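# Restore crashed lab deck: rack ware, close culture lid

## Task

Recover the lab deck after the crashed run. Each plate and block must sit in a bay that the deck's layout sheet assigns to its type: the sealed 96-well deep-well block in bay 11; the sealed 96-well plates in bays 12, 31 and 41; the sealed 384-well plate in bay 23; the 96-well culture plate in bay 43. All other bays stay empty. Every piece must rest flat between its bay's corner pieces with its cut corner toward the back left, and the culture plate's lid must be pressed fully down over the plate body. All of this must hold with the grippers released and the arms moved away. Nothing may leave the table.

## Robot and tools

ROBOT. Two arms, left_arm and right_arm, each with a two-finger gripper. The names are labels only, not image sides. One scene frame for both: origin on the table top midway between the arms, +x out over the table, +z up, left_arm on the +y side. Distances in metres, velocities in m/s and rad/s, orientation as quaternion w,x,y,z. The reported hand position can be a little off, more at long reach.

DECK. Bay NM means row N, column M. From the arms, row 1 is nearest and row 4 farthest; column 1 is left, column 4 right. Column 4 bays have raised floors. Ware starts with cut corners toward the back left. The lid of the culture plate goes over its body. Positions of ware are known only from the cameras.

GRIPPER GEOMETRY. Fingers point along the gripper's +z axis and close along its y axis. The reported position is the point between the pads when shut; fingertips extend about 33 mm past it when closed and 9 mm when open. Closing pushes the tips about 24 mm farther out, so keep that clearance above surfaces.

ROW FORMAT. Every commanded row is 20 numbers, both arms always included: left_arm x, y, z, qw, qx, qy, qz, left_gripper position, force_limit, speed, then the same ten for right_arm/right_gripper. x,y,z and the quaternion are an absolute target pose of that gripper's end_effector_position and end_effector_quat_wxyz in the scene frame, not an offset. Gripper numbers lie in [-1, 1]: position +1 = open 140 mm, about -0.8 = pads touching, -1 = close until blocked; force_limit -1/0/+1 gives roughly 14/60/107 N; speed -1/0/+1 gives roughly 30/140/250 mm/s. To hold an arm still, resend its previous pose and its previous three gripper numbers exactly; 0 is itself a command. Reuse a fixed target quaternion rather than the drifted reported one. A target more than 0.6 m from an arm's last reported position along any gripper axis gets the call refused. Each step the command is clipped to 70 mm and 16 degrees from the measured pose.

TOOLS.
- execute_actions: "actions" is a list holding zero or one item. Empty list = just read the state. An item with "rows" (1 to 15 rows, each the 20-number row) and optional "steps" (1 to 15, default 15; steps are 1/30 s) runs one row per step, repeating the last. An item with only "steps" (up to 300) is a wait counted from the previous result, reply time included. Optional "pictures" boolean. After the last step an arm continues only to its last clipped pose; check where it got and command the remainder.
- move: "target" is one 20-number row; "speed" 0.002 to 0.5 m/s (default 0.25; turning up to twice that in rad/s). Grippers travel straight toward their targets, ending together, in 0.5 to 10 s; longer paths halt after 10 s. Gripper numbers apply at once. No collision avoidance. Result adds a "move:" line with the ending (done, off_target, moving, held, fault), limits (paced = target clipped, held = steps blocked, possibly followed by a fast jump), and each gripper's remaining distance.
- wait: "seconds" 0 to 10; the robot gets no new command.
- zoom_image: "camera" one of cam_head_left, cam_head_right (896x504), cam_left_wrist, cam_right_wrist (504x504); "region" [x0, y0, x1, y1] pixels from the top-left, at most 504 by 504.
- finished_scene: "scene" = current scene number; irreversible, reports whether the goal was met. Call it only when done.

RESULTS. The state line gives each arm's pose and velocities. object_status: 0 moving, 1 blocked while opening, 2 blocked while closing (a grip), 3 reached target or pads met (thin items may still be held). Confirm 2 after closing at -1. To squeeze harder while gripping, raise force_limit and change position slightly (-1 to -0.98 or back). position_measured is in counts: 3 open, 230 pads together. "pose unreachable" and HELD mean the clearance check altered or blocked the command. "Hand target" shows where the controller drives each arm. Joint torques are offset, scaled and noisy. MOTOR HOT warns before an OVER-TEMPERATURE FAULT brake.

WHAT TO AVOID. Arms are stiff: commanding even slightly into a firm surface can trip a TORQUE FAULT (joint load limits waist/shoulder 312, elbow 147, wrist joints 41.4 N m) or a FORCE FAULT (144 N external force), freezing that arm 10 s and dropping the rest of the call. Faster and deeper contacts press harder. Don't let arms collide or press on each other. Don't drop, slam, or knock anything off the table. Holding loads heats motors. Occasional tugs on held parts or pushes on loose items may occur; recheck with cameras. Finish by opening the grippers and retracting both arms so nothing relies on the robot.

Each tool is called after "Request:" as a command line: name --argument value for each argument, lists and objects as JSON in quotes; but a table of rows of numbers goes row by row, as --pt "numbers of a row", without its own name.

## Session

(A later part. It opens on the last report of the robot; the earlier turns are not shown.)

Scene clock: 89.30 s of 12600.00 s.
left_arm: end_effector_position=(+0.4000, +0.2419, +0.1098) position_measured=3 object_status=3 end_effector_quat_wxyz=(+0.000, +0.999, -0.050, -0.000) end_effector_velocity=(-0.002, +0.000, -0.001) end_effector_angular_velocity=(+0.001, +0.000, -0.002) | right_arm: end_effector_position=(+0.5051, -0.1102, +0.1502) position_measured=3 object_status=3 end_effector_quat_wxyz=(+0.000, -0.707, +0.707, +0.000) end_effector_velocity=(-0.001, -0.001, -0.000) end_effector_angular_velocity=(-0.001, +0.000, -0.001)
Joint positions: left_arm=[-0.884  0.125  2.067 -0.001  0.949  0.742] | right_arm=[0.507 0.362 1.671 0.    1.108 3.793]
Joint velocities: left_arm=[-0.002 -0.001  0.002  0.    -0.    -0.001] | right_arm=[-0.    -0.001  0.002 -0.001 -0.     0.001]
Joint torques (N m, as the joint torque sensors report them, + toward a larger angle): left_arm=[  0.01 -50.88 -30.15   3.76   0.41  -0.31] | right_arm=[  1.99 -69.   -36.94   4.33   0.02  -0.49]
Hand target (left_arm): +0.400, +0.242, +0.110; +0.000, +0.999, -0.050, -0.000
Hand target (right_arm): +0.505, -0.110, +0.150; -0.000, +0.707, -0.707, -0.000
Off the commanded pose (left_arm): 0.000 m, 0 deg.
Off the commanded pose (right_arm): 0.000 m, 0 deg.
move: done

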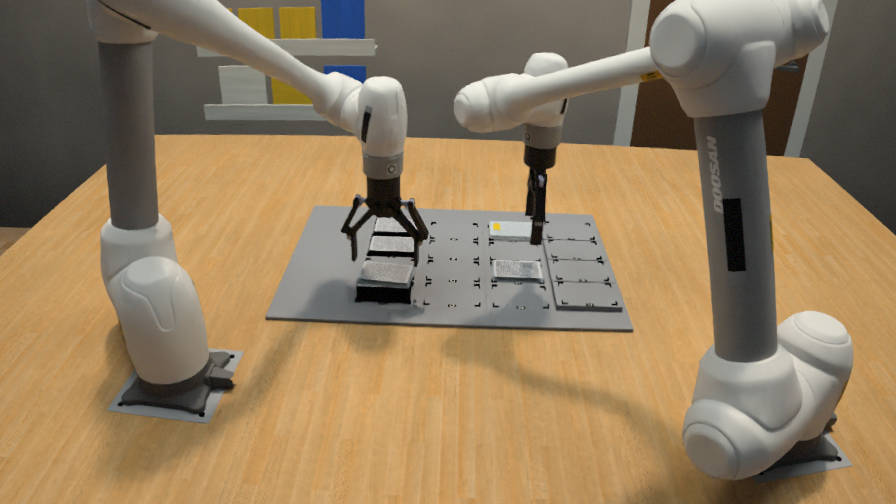

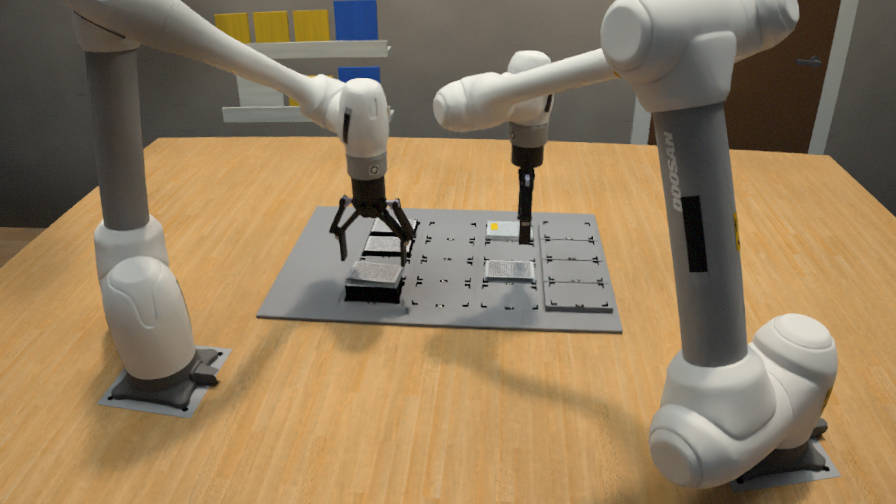

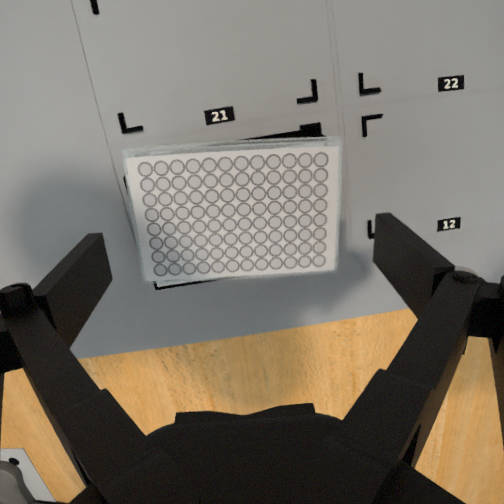

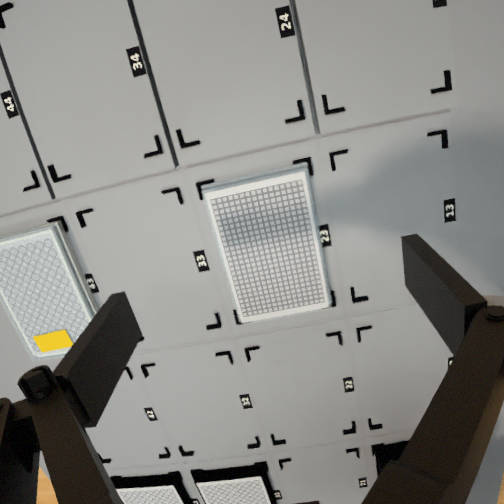

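Request:
move --target '[0.40,0.242,0.073,0,1,-0.055,0,1,-0.3,0,0.55,-0.35,0.2,0,0.7071,-0.7071,0,1,-0.5,0]'

Request:
move --target '[0.40,0.242,0.073,0,1,-0.055,0,-1,-0.3,-0.7,0.55,-0.35,0.2,0,0.7071,-0.7071,0,1,-0.5,0]'

Request:
move --target '[0.40,0.242,0.085,0,1,-0.05,0,-1,-0.3,-0.7,0.55,-0.35,0.2,0,0.7071,-0.7071,0,1,-0.5,0]' --speed 0.05

Scene clock: 97.03 s of 12600.00 s.
left_arm: end_effector_position=(+0.4000, +0.2419, +0.0730) position_measured=3 object_status=3 end_effector_quat_wxyz=(+0.000, +0.998, -0.055, -0.000) end_effector_velocity=(-0.000, -0.000, +0.000) end_effector_angular_velocity=(-0.000, +0.000, +0.000) | right_arm: end_effector_position=(+0.5502, -0.3500, +0.2000) position_measured=3 object_status=3 end_effector_quat_wxyz=(-0.000, -0.707, +0.707, +0.000) end_effector_velocity=(-0.000, -0.001, -0.000) end_effector_angular_velocity=(-0.000, +0.001, +0.001)
Joint positions: left_arm=[-0.884  0.167  2.1   -0.     0.875  0.751] | right_arm=[ 0.161  0.205  1.785 -0.     1.153  3.447]
Joint velocities: left_arm=[ 0.    -0.    -0.    -0.     0.001 -0.   ] | right_arm=[-0.001 -0.     0.001 -0.     0.    -0.001]
Joint torques (N m, as the joint torque sensors report them, + toward a larger angle): left_arm=[ -0.43 -53.08 -28.65   3.42   0.28  -0.35] | right_arm=[  4.29 -60.79 -38.37   4.26  -0.23  -0.43]
Hand target (left_arm): +0.400, +0.242, +0.073; +0.000, +0.998, -0.055, -0.000
Hand target (right_arm): +0.550, -0.350, +0.200; +0.000, +0.707, -0.707, -0.000
Off the commanded pose (left_arm): 0.000 m, 0 deg.
Off the commanded pose (right_arm): 0.000 m, 0 deg.
After step 90, 3.27 s passed at rest.
move: done

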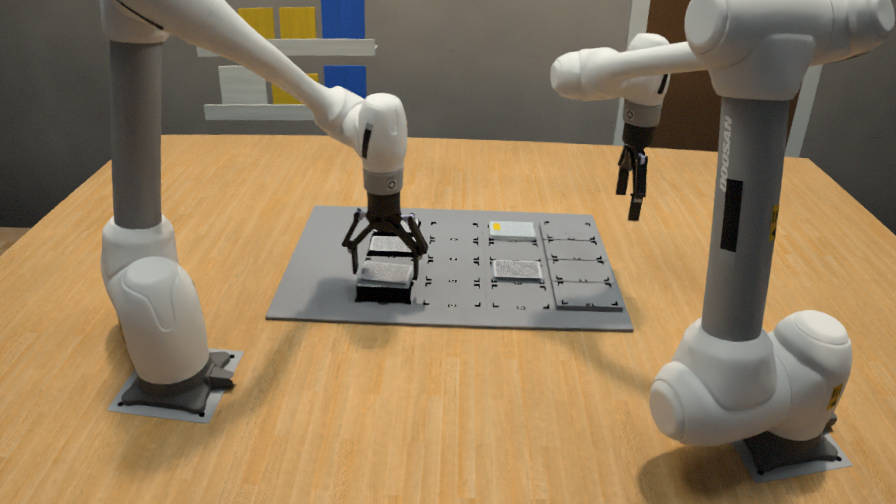

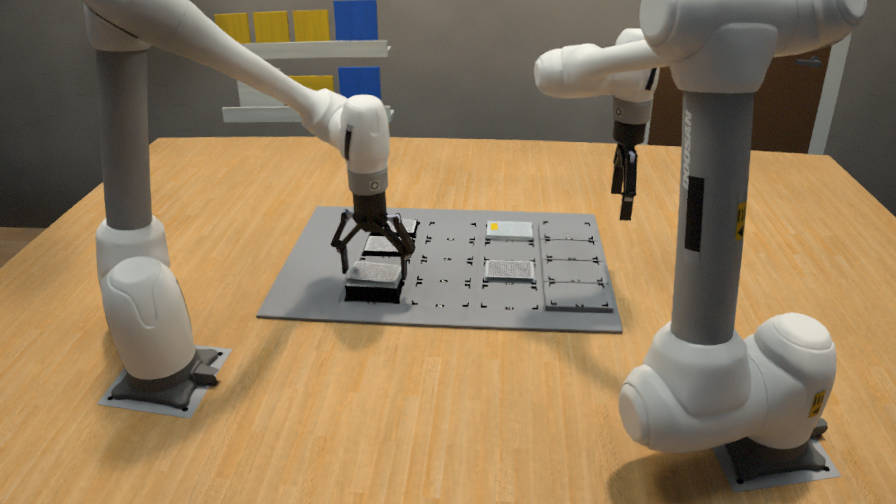

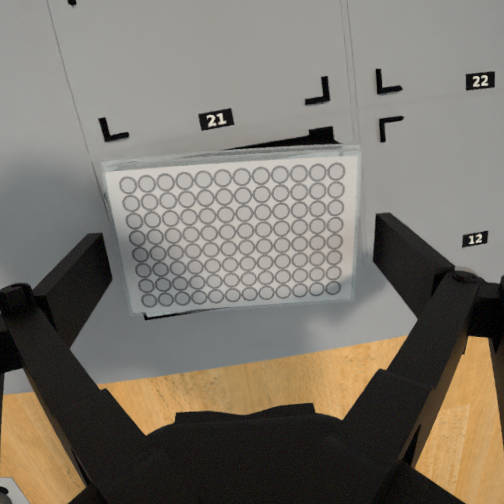

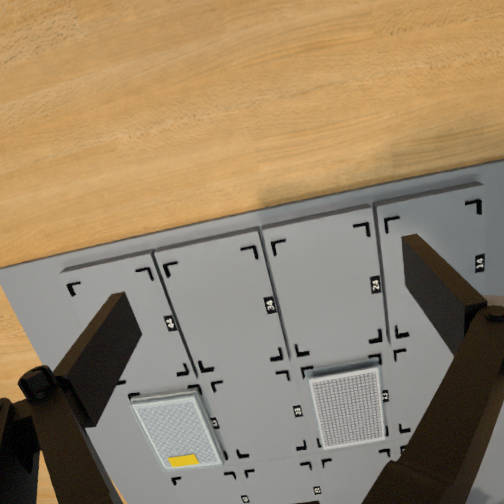

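Scene clock: 97.73 s of 12600.00 s.
left_arm: end_effector_position=(+0.4000, +0.2420, +0.0730) position_measured=35 object_status=2 end_effector_quat_wxyz=(-0.000, +0.998, -0.055, +0.000) end_effector_velocity=(-0.000, +0.000, -0.000) end_effector_angular_velocity=(+0.000, -0.000, +0.001) | right_arm: end_effector_position=(+0.5500, -0.3501, +0.2000) position_measured=3 object_status=3 end_effector_quat_wxyz=(-0.000, -0.707, +0.707, +0.000) end_effector_velocity=(+0.000, -0.000, -0.000) end_effector_angular_velocity=(+0.001, +0.000, -0.001)
Joint positions: left_arm=[-0.884  0.166  2.1    0.     0.875  0.751] | right_arm=[0.161 0.204 1.785 0.    1.152 3.447]
Joint velocities: left_arm=[ 0.    -0.     0.001  0.    -0.    -0.001] | right_arm=[-0.001  0.001 -0.     0.001 -0.    -0.   ]
Joint torques (N m, as the joint torque sensors report them, + toward a larger angle): left_arm=[ -5.56 -35.53 -21.52   0.13  -4.57  -0.52] | right_arm=[  2.55 -54.95 -38.29   4.24   0.06  -0.42]
Hand target (left_arm): +0.400, +0.242, +0.073; -0.000, +0.998, -0.055, +0.000
Hand target (right_arm): +0.550, -0.350, +0.200; -0.000, +0.707, -0.707, -0.000
Off the commanded pose (left_arm): 0.000 m, 0 deg.
Off the commanded pose (right_arm): 0.000 m, 0 deg.
move: done

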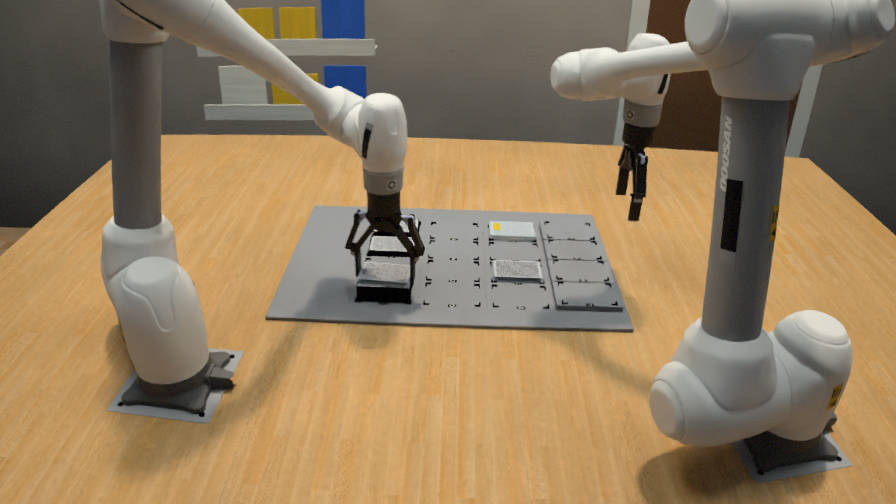

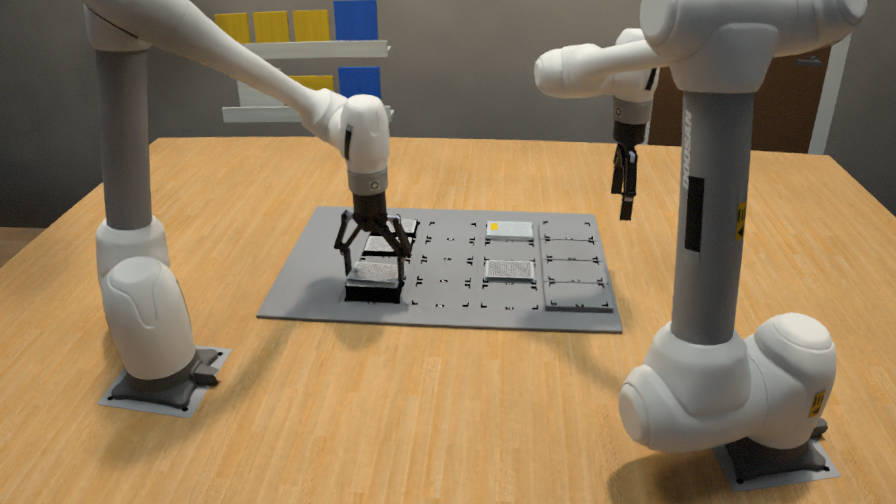

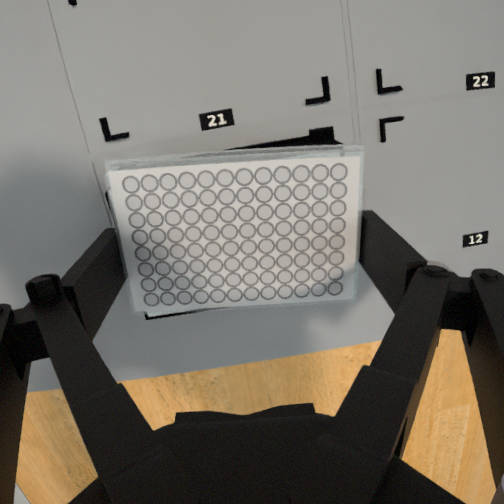

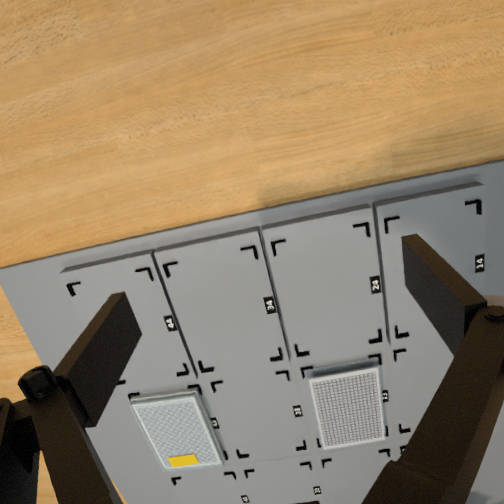

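Scene clock: 98.47 s of 12600.00 s.
left_arm: end_effector_position=(+0.4000, +0.2420, +0.0849) position_measured=37 object_status=2 end_effector_quat_wxyz=(-0.000, +0.999, -0.050, +0.000) end_effector_velocity=(+0.000, -0.000, +0.001) end_effector_angular_velocity=(-0.000, -0.001, +0.000) | right_arm: end_effector_position=(+0.5500, -0.3500, +0.2000) position_measured=3 object_status=3 end_effector_quat_wxyz=(+0.000, -0.707, +0.707, +0.000) end_effector_velocity=(-0.000, +0.000, -0.000) end_effector_angular_velocity=(+0.001, +0.001, -0.000)
Joint positions: left_arm=[-0.884  0.152  2.09   0.     0.899  0.741] | right_arm=[0.161 0.204 1.785 0.    1.152 3.447]
Joint velocities: left_arm=[-0.    -0.001 -0.001  0.     0.001 -0.001] | right_arm=[ 0.     0.     0.     0.001 -0.    -0.   ]
Joint torques (N m, as the joint torque sensors report them, + toward a larger angle): left_arm=[ -0.58 -54.85 -29.09   3.61  -0.03  -0.24] | right_arm=[  0.25 -58.37 -38.97   4.11  -0.06  -0.25]
Hand target (left_arm): +0.400, +0.242, +0.085; -0.000, +0.999, -0.050, +0.000
Hand target (right_arm): +0.550, -0.350, +0.200; -0.000, +0.707, -0.707, -0.000
Off the commanded pose (left_arm): 0.000 m, 0 deg.
Off the commanded pose (right_arm): 0.000 m, 0 deg.
move: done

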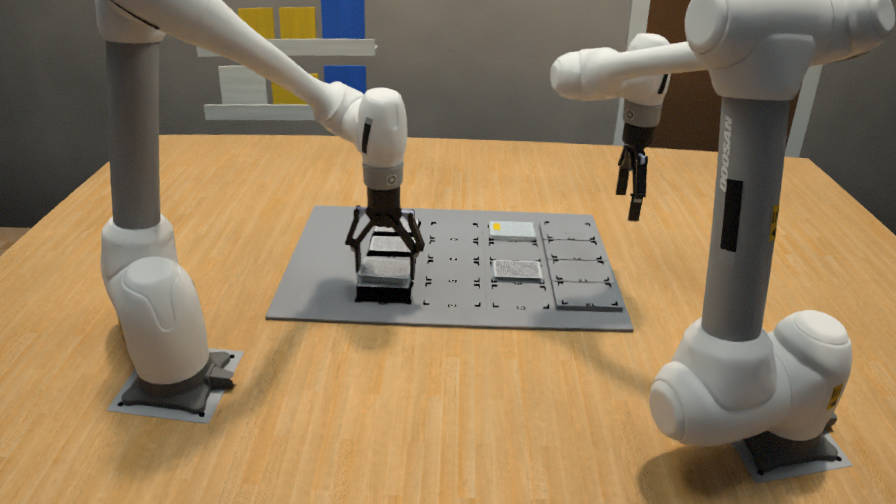

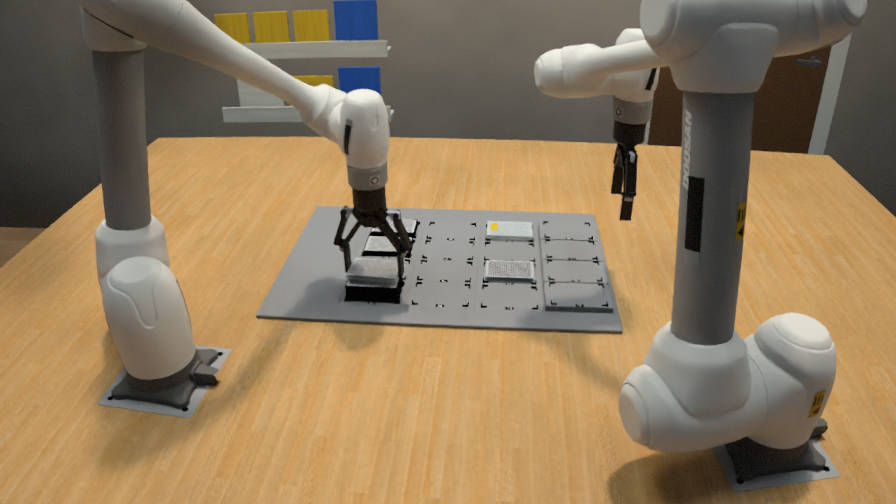

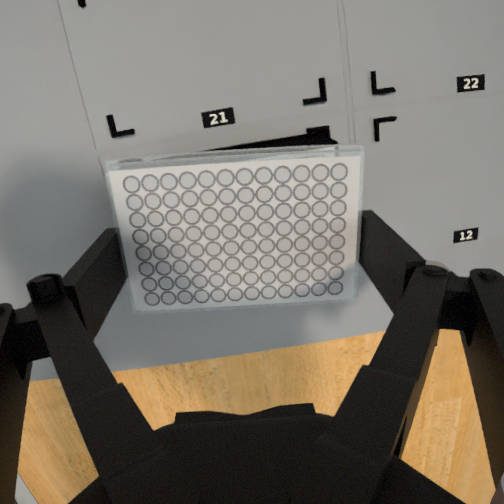

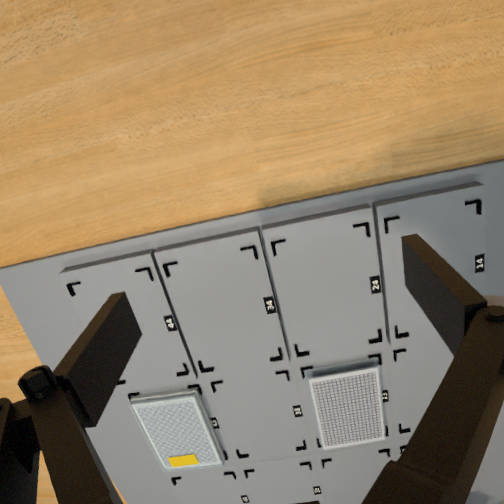

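Request:
move --target '[0.396,0.082,0.085,0,1,0.004,0,-1,-0.3,-0.7,0.55,-0.35,0.2,0,0.7071,-0.7071,0,1,-0.5,0]' --speed 0.2

Request:
move --target '[0.396,0.082,0.039,0,1,0.004,0,-1,-0.3,-0.7,0.55,-0.35,0.2,0,0.7071,-0.7071,0,1,-0.5,0]' --speed 0.1

Request:
zoom_image --camera "cam_left_wrist" --region '[80,100,400,340]'

Scene clock: 108.00 s of 12600.00 s.
left_arm: end_effector_position=(+0.3959, +0.0820, +0.0852) position_measured=37 object_status=2 end_effector_quat_wxyz=(+0.000, +1.000, +0.004, -0.000) end_effector_velocity=(-0.000, -0.002, +0.000) end_effector_angular_velocity=(-0.002, -0.000, +0.001) | right_arm: end_effector_position=(+0.5500, -0.3500, +0.2000) position_measured=3 object_status=3 end_effector_quat_wxyz=(+0.000, -0.707, +0.707, +0.000) end_effector_velocity=(-0.001, +0.001, -0.001) end_effector_angular_velocity=(+0.000, +0.002, +0.001)
Joint positions: left_arm=[-1.034  0.332  1.851 -0.     0.959  0.483] | right_arm=[0.161 0.204 1.785 0.    1.152 3.447]
Joint velocities: left_arm=[-0.001  0.001 -0.002 -0.    -0.001 -0.002] | right_arm=[0.001 0.001 0.001 0.001 0.    0.   ]
Joint torques (N m, as the joint torque sensors report them, + toward a larger angle): left_arm=[  0.12 -71.84 -31.25   3.89   0.38  -0.18] | right_arm=[  2.71 -57.85 -39.72   4.08  -0.35  -0.12]
Hand target (left_arm): +0.396, +0.082, +0.085; +0.000, +1.000, +0.004, -0.000
Hand target (right_arm): +0.550, -0.350, +0.200; -0.000, +0.707, -0.707, -0.000
Off the commanded pose (left_arm): 0.000 m, 0 deg.
Off the commanded pose (right_arm): 0.000 m, 0 deg.
After step 90, 5.30 s passed at rest.
move: done

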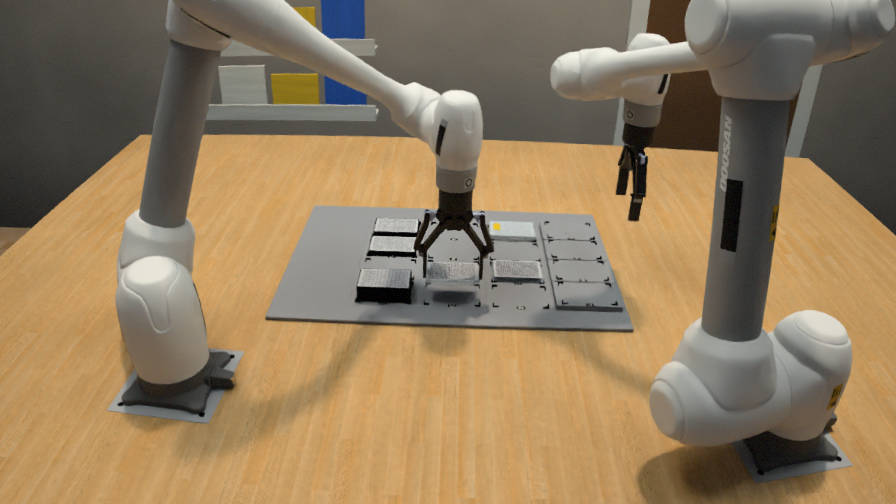

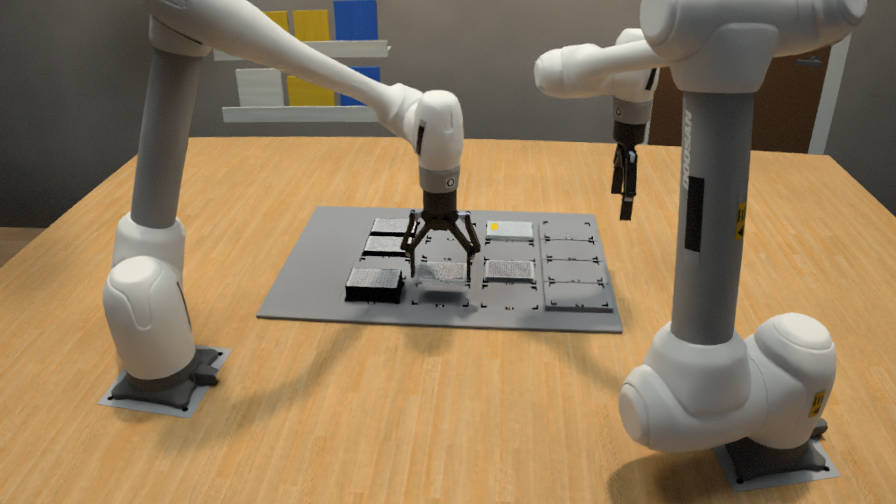

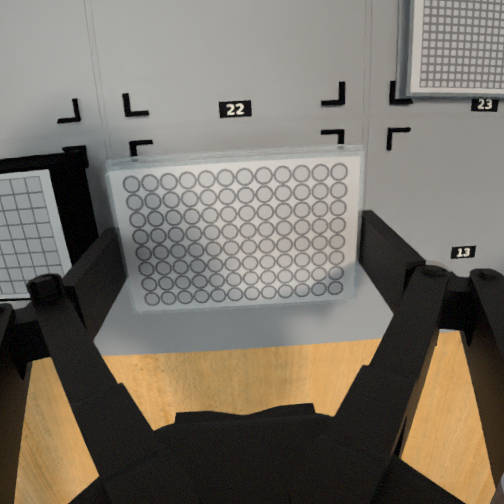

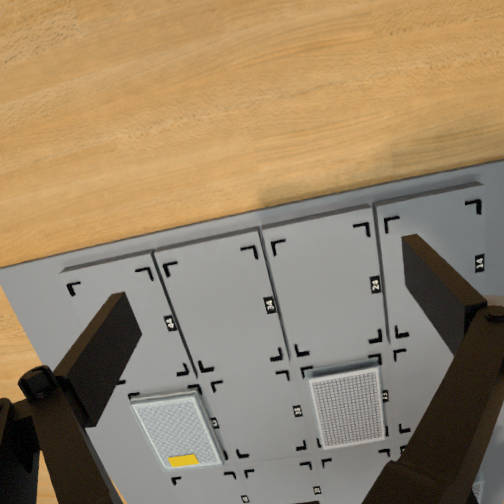

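Scene clock: 108.83 s of 12600.00 s.
left_arm: end_effector_position=(+0.3960, +0.0819, +0.0391) position_measured=37 object_status=2 end_effector_quat_wxyz=(+0.000, +1.000, +0.004, -0.000) end_effector_velocity=(-0.000, -0.001, -0.001) end_effector_angular_velocity=(-0.001, +0.001, +0.000) | right_arm: end_effector_position=(+0.5500, -0.3500, +0.2000) position_measured=3 object_status=3 end_effector_quat_wxyz=(+0.000, -0.707, +0.707, +0.000) end_effector_velocity=(+0.000, -0.000, +0.001) end_effector_angular_velocity=(+0.001, -0.001, -0.001)
Joint positions: left_arm=[-1.034  0.379  1.884 -0.     0.878  0.483] | right_arm=[0.161 0.204 1.785 0.    1.152 3.447]
Joint velocities: left_arm=[-0.     0.001  0.    -0.001 -0.002  0.   ] | right_arm=[-0.001 -0.001 -0.     0.001  0.    -0.   ]
Joint torques (N m, as the joint torque sensors report them, + toward a larger angle): left_arm=[ -1.25 -74.96 -28.03   3.48   0.21  -0.27] | right_arm=[  2.09 -60.22 -37.54   4.09  -0.43  -0.47]
Hand target (left_arm): +0.396, +0.082, +0.039; +0.000, +1.000, +0.004, -0.000
Hand target (right_arm): +0.550, -0.350, +0.200; -0.000, +0.707, -0.707, -0.000
Off the commanded pose (left_arm): 0.000 m, 0 deg.
Off the commanded pose (right_arm): 0.000 m, 0 deg.
move: done

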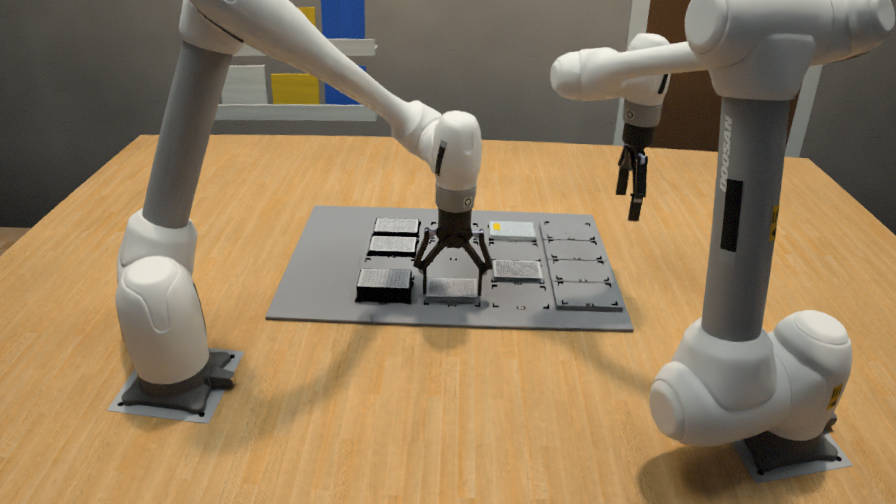

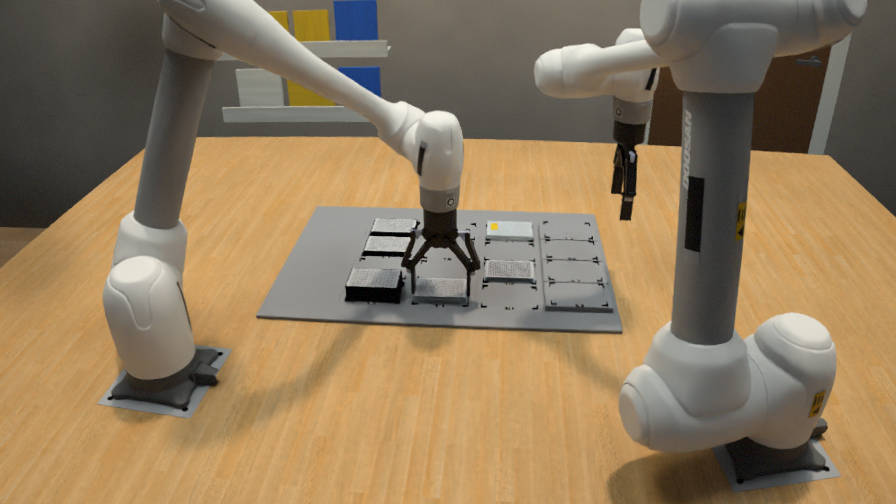

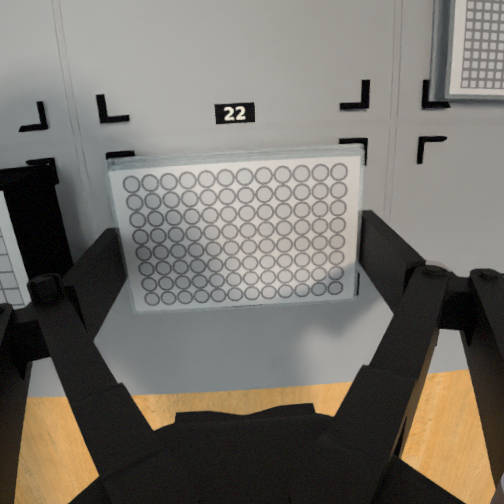

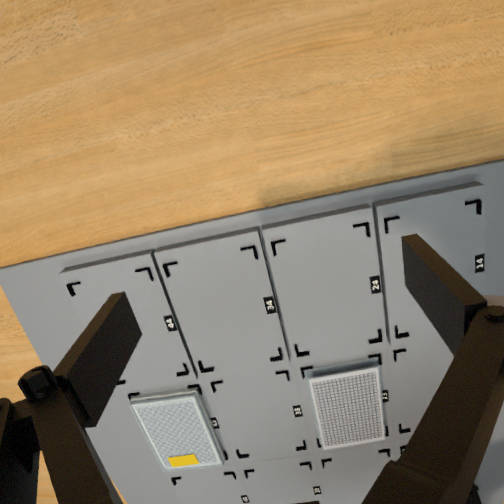

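Region (80, 100, 400, 340) of cam_left_wrist's 504x504 image, scaled by 1.575, with more detail than that image has; it fills the top 378 rows of this view, and the rest is white.

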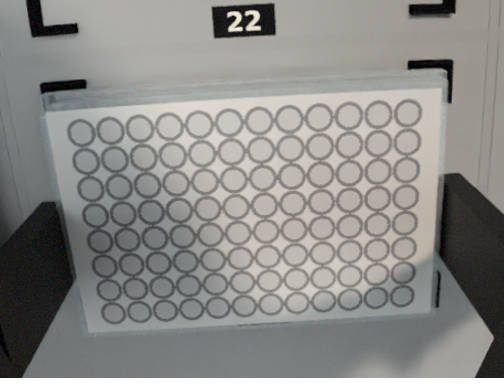

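Request:
move --target '[0.395,0.081,0.0315,0,1,0.004,0,-1,-0.3,-0.7,0.55,-0.35,0.2,0,0.7071,-0.7071,0,1,-0.5,0]' --speed 0.015

Request:
move --target '[0.395,0.081,0.0315,0,1,0.004,0,0.9,-0.3,-0.3,0.55,-0.35,0.2,0,0.7071,-0.7071,0,1,-0.5,0]'

Request:
move --target '[0.36,0.081,0.15,0,1,0.004,0,0.9,-0.3,-0.3,0.55,-0.35,0.2,0,0.7071,-0.7071,0,1,-0.5,0]'

Request:
zoom_image --camera "cam_head_left" --region '[345,255,505,320]'

Request:
zoom_image --camera "cam_left_wrist" --region '[0,30,340,250]'

Scene clock: 119.50 s of 12600.00 s.
left_arm: end_effector_position=(+0.3951, +0.0809, +0.0317) position_measured=37 object_status=2 end_effector_quat_wxyz=(+0.000, +1.000, +0.004, +0.000) end_effector_velocity=(-0.000, +0.000, -0.002) end_effector_angular_velocity=(+0.001, +0.000, +0.001) | right_arm: end_effector_position=(+0.5500, -0.3500, +0.2000) position_measured=3 object_status=3 end_effector_quat_wxyz=(+0.000, -0.707, +0.707, +0.000) end_effector_velocity=(+0.000, -0.000, +0.000) end_effector_angular_velocity=(+0.001, -0.000, -0.001)
Joint positions: left_arm=[-1.036  0.388  1.888  0.     0.866  0.481] | right_arm=[0.161 0.204 1.785 0.    1.152 3.447]
Joint velocities: left_arm=[ 0.     0.002  0.002  0.    -0.003 -0.   ] | right_arm=[-0.001 -0.001 -0.     0.001  0.    -0.   ]
Joint torques (N m, as the joint torque sensors report them, + toward a larger angle): left_arm=[ -2.85 -39.13 -10.83   1.3   -4.77  -0.58] | right_arm=[  1.13 -59.78 -39.25   4.03  -0.11  -0.48]
Hand target (left_arm): +0.395, +0.081, +0.031; +0.000, +1.000, +0.004, -0.000
Hand target (right_arm): +0.550, -0.350, +0.200; -0.000, +0.707, -0.707, -0.000
Off the commanded pose (left_arm): 0.000 m, 0 deg.
Off the commanded pose (right_arm): 0.000 m, 0 deg.
After step 90, 6.93 s passed at rest.
move: done

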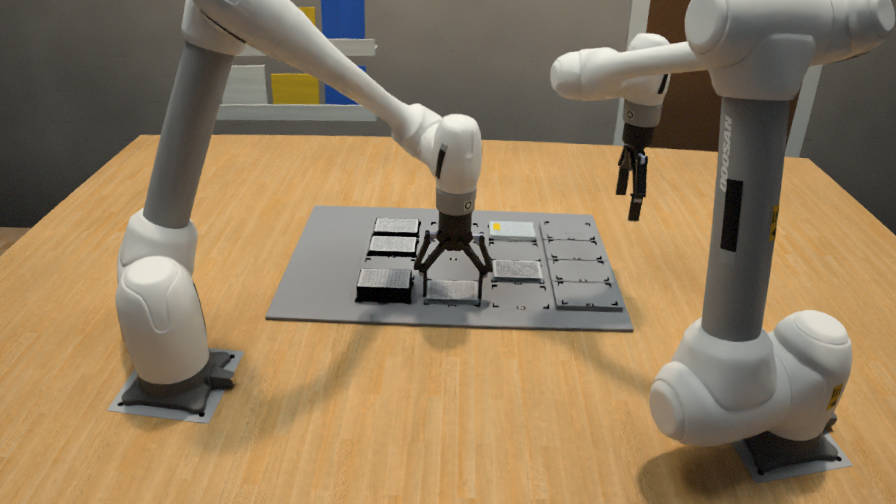

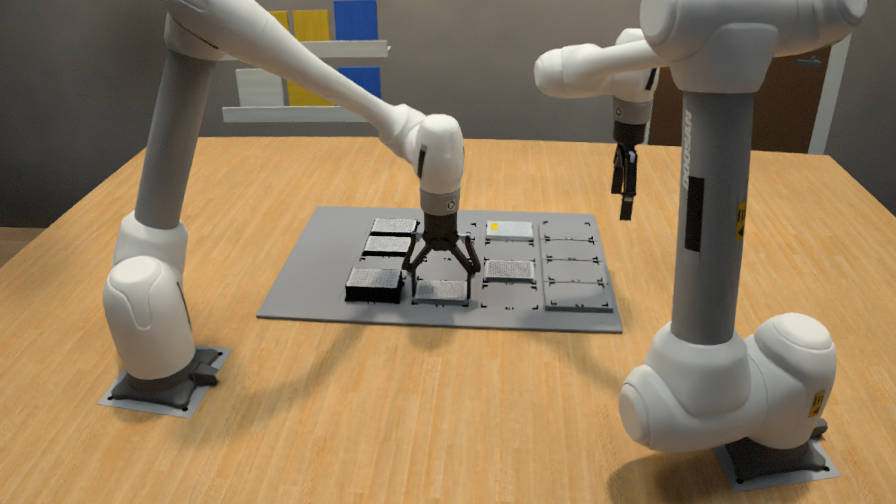

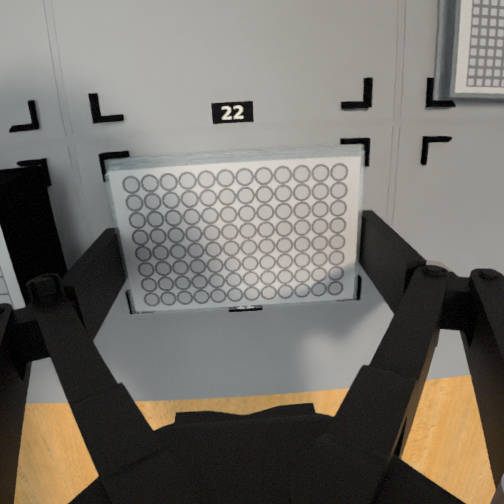

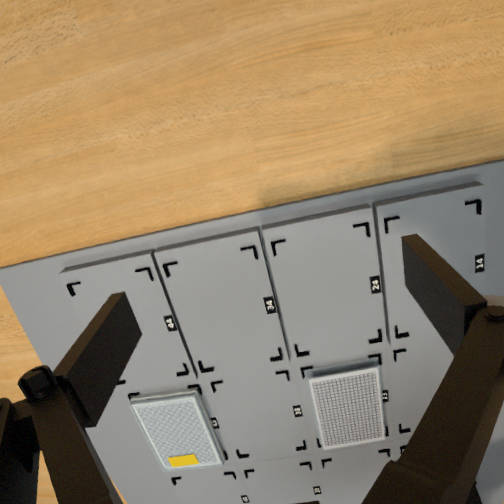

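Scene clock: 120.20 s of 12600.00 s.
left_arm: end_effector_position=(+0.3950, +0.0810, +0.0315) position_measured=16 object_status=3 end_effector_quat_wxyz=(-0.000, +1.000, +0.004, +0.000) end_effector_velocity=(+0.001, -0.000, -0.000) end_effector_angular_velocity=(-0.002, -0.001, +0.000) | right_arm: end_effector_position=(+0.5500, -0.3500, +0.2000) position_measured=3 object_status=3 end_effector_quat_wxyz=(+0.000, -0.707, +0.707, +0.000) end_effector_velocity=(+0.001, +0.000, +0.001) end_effector_angular_velocity=(+0.001, -0.001, -0.000)
Joint positions: left_arm=[-1.036  0.388  1.888  0.     0.865  0.481] | right_arm=[0.161 0.204 1.785 0.    1.152 3.447]
Joint velocities: left_arm=[ 0.001  0.     0.     0.    -0.003  0.   ] | right_arm=[-0.     0.    -0.002  0.    -0.    -0.   ]
Joint torques (N m, as the joint torque sensors report them, + toward a larger angle): left_arm=[ -1.49 -75.47 -28.5    3.44   0.07  -0.35] | right_arm=[  2.18 -57.57 -38.26   4.02  -0.41  -0.51]
Hand target (left_arm): +0.395, +0.081, +0.031; -0.000, +1.000, +0.004, -0.000
Hand target (right_arm): +0.550, -0.350, +0.200; -0.000, +0.707, -0.707, -0.000
Off the commanded pose (left_arm): 0.000 m, 0 deg.
Off the commanded pose (right_arm): 0.000 m, 0 deg.
move: done

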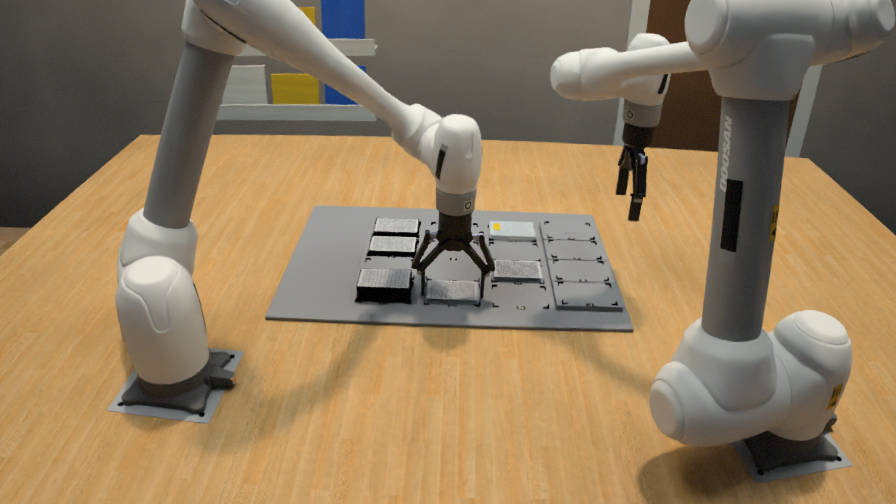

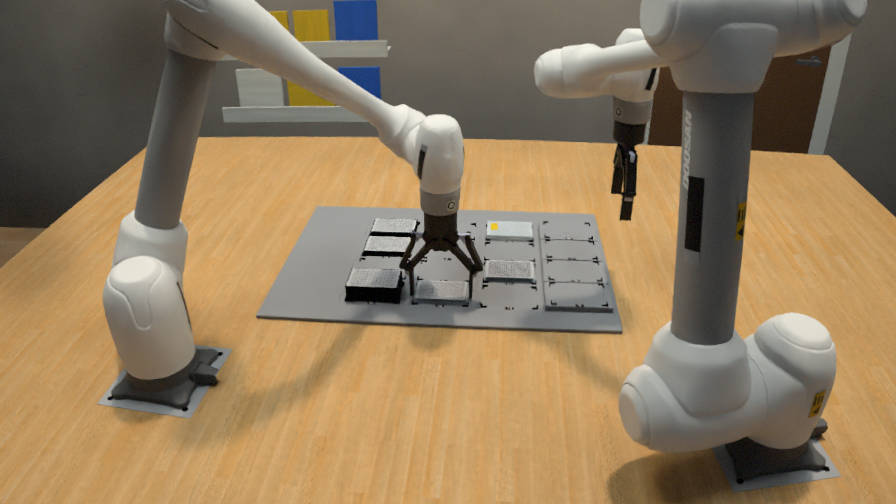

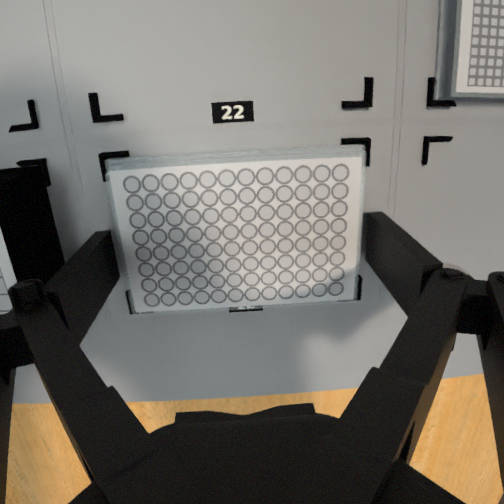

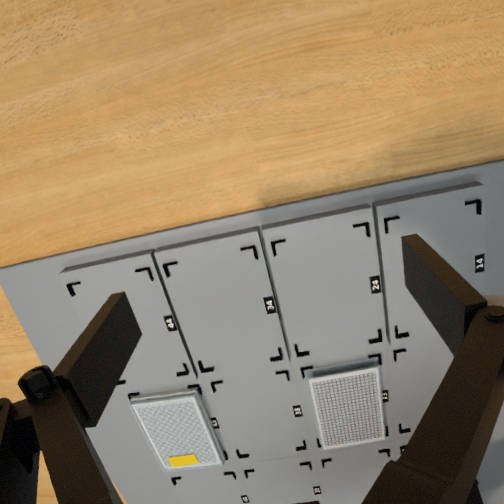

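Scene clock: 121.17 s of 12600.00 s.
left_arm: end_effector_position=(+0.3599, +0.0812, +0.1499) position_measured=16 object_status=3 end_effector_quat_wxyz=(+0.000, +1.000, +0.004, -0.000) end_effector_velocity=(+0.000, -0.000, +0.001) end_effector_angular_velocity=(-0.000, -0.001, -0.000) | right_arm: end_effector_position=(+0.5500, -0.3500, +0.2000) position_measured=3 object_status=3 end_effector_quat_wxyz=(+0.000, -0.707, +0.707, +0.000) end_effector_velocity=(+0.000, -0.001, +0.001) end_effector_angular_velocity=(+0.001, -0.001, -0.002)
Joint positions: left_arm=[-1.084  0.25   1.826 -0.     1.065  0.433] | right_arm=[0.161 0.204 1.785 0.    1.152 3.447]
Joint velocities: left_arm=[-0.    -0.001 -0.001  0.001  0.    -0.001] | right_arm=[-0.002 -0.002 -0.     0.    -0.    -0.   ]
Joint torques (N m, as the joint torque sensors report them, + toward a larger angle): left_arm=[ -0.58 -67.42 -33.58   4.     0.16  -0.36] | right_arm=[  1.1  -59.4  -39.16   4.04  -0.26  -0.3 ]
Hand target (left_arm): +0.360, +0.081, +0.150; +0.000, +1.000, +0.004, +0.000
Hand target (right_arm): +0.550, -0.350, +0.200; -0.000, +0.707, -0.707, -0.000
Off the commanded pose (left_arm): 0.000 m, 0 deg.
Off the commanded pose (right_arm): 0.000 m, 0 deg.
move: done

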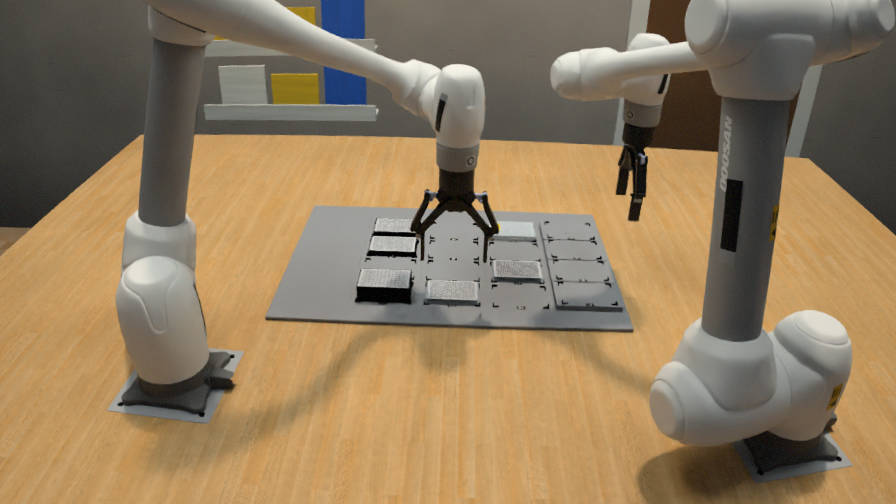

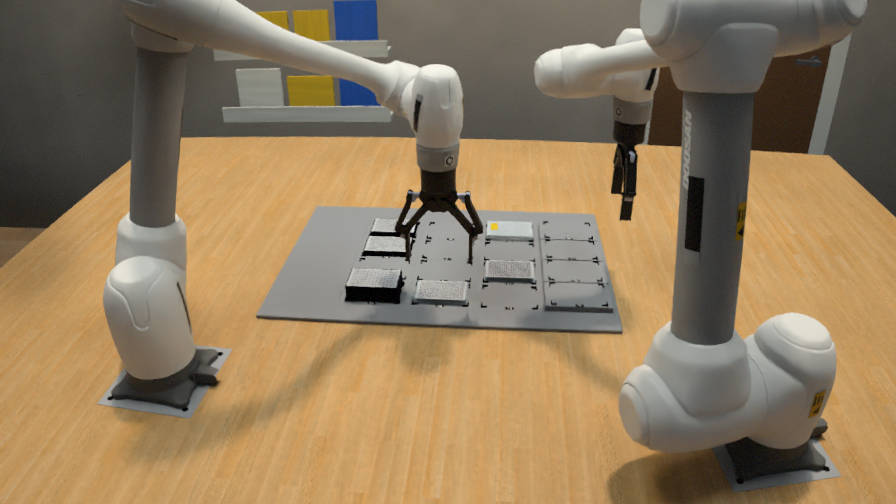

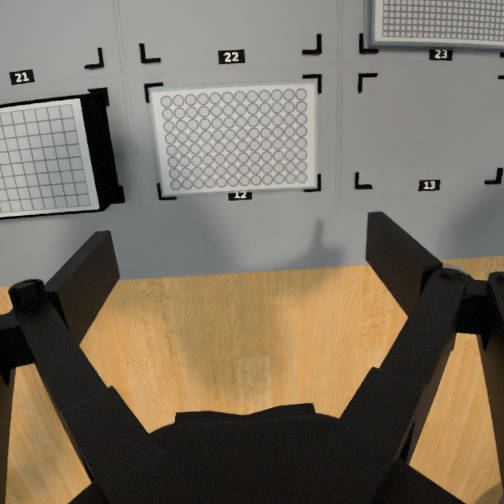

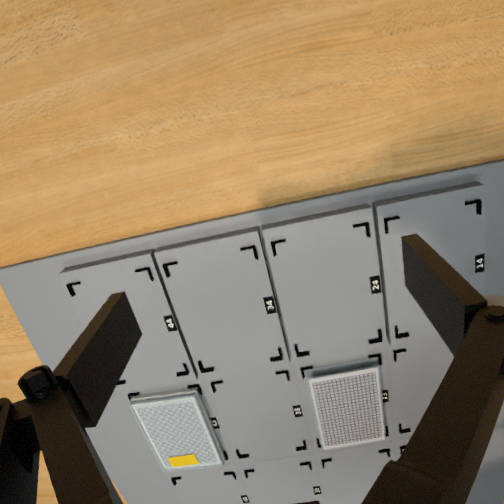

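Region (345, 255, 505, 320) of cam_head_left's 896x504 image, scaled by 3.150, with more detail than that image has; it fills the top 205 rows of this view, and the rest is white.

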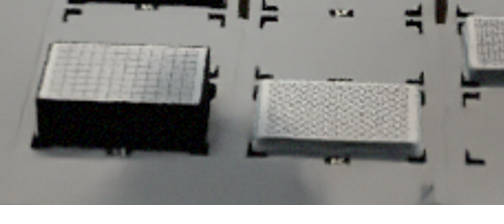

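Region (0, 30, 340, 250) of cam_left_wrist's 504x504 image, scaled by 1.482, with more detail than that image has; it fills the top 326 rows of this view, and the rest is white.

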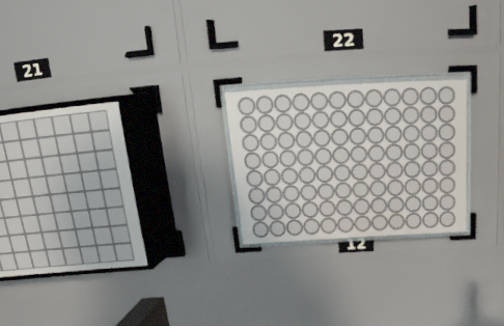

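Request:
zoom_image --camera "cam_left_wrist" --region '[135,65,335,205]'

Request:
zoom_image --camera "cam_head_left" --region '[415,270,495,315]'

Region (135, 65, 335, 205) of cam_left_wrist's 504x504 image, scaled by 2.520, with more detail than that image has; it fills the top 353 rows of this view, and the rest is white.

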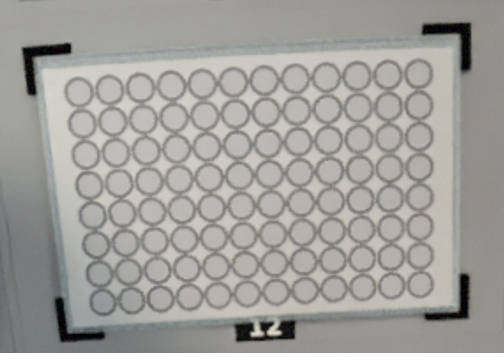

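Region (415, 270, 495, 315) of cam_head_left's 896x504 image, scaled by 6.300, with more detail than that image has; it fills the top 284 rows of this view, and the rest is white.

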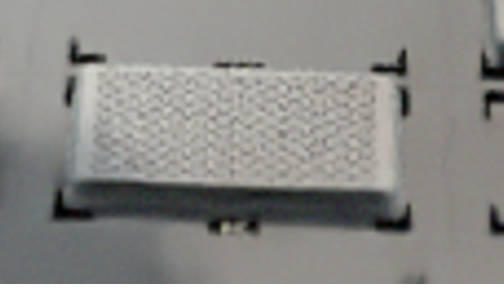

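Seated.

Request:
finished_scene --scene 1

The scene is finished: the task was done.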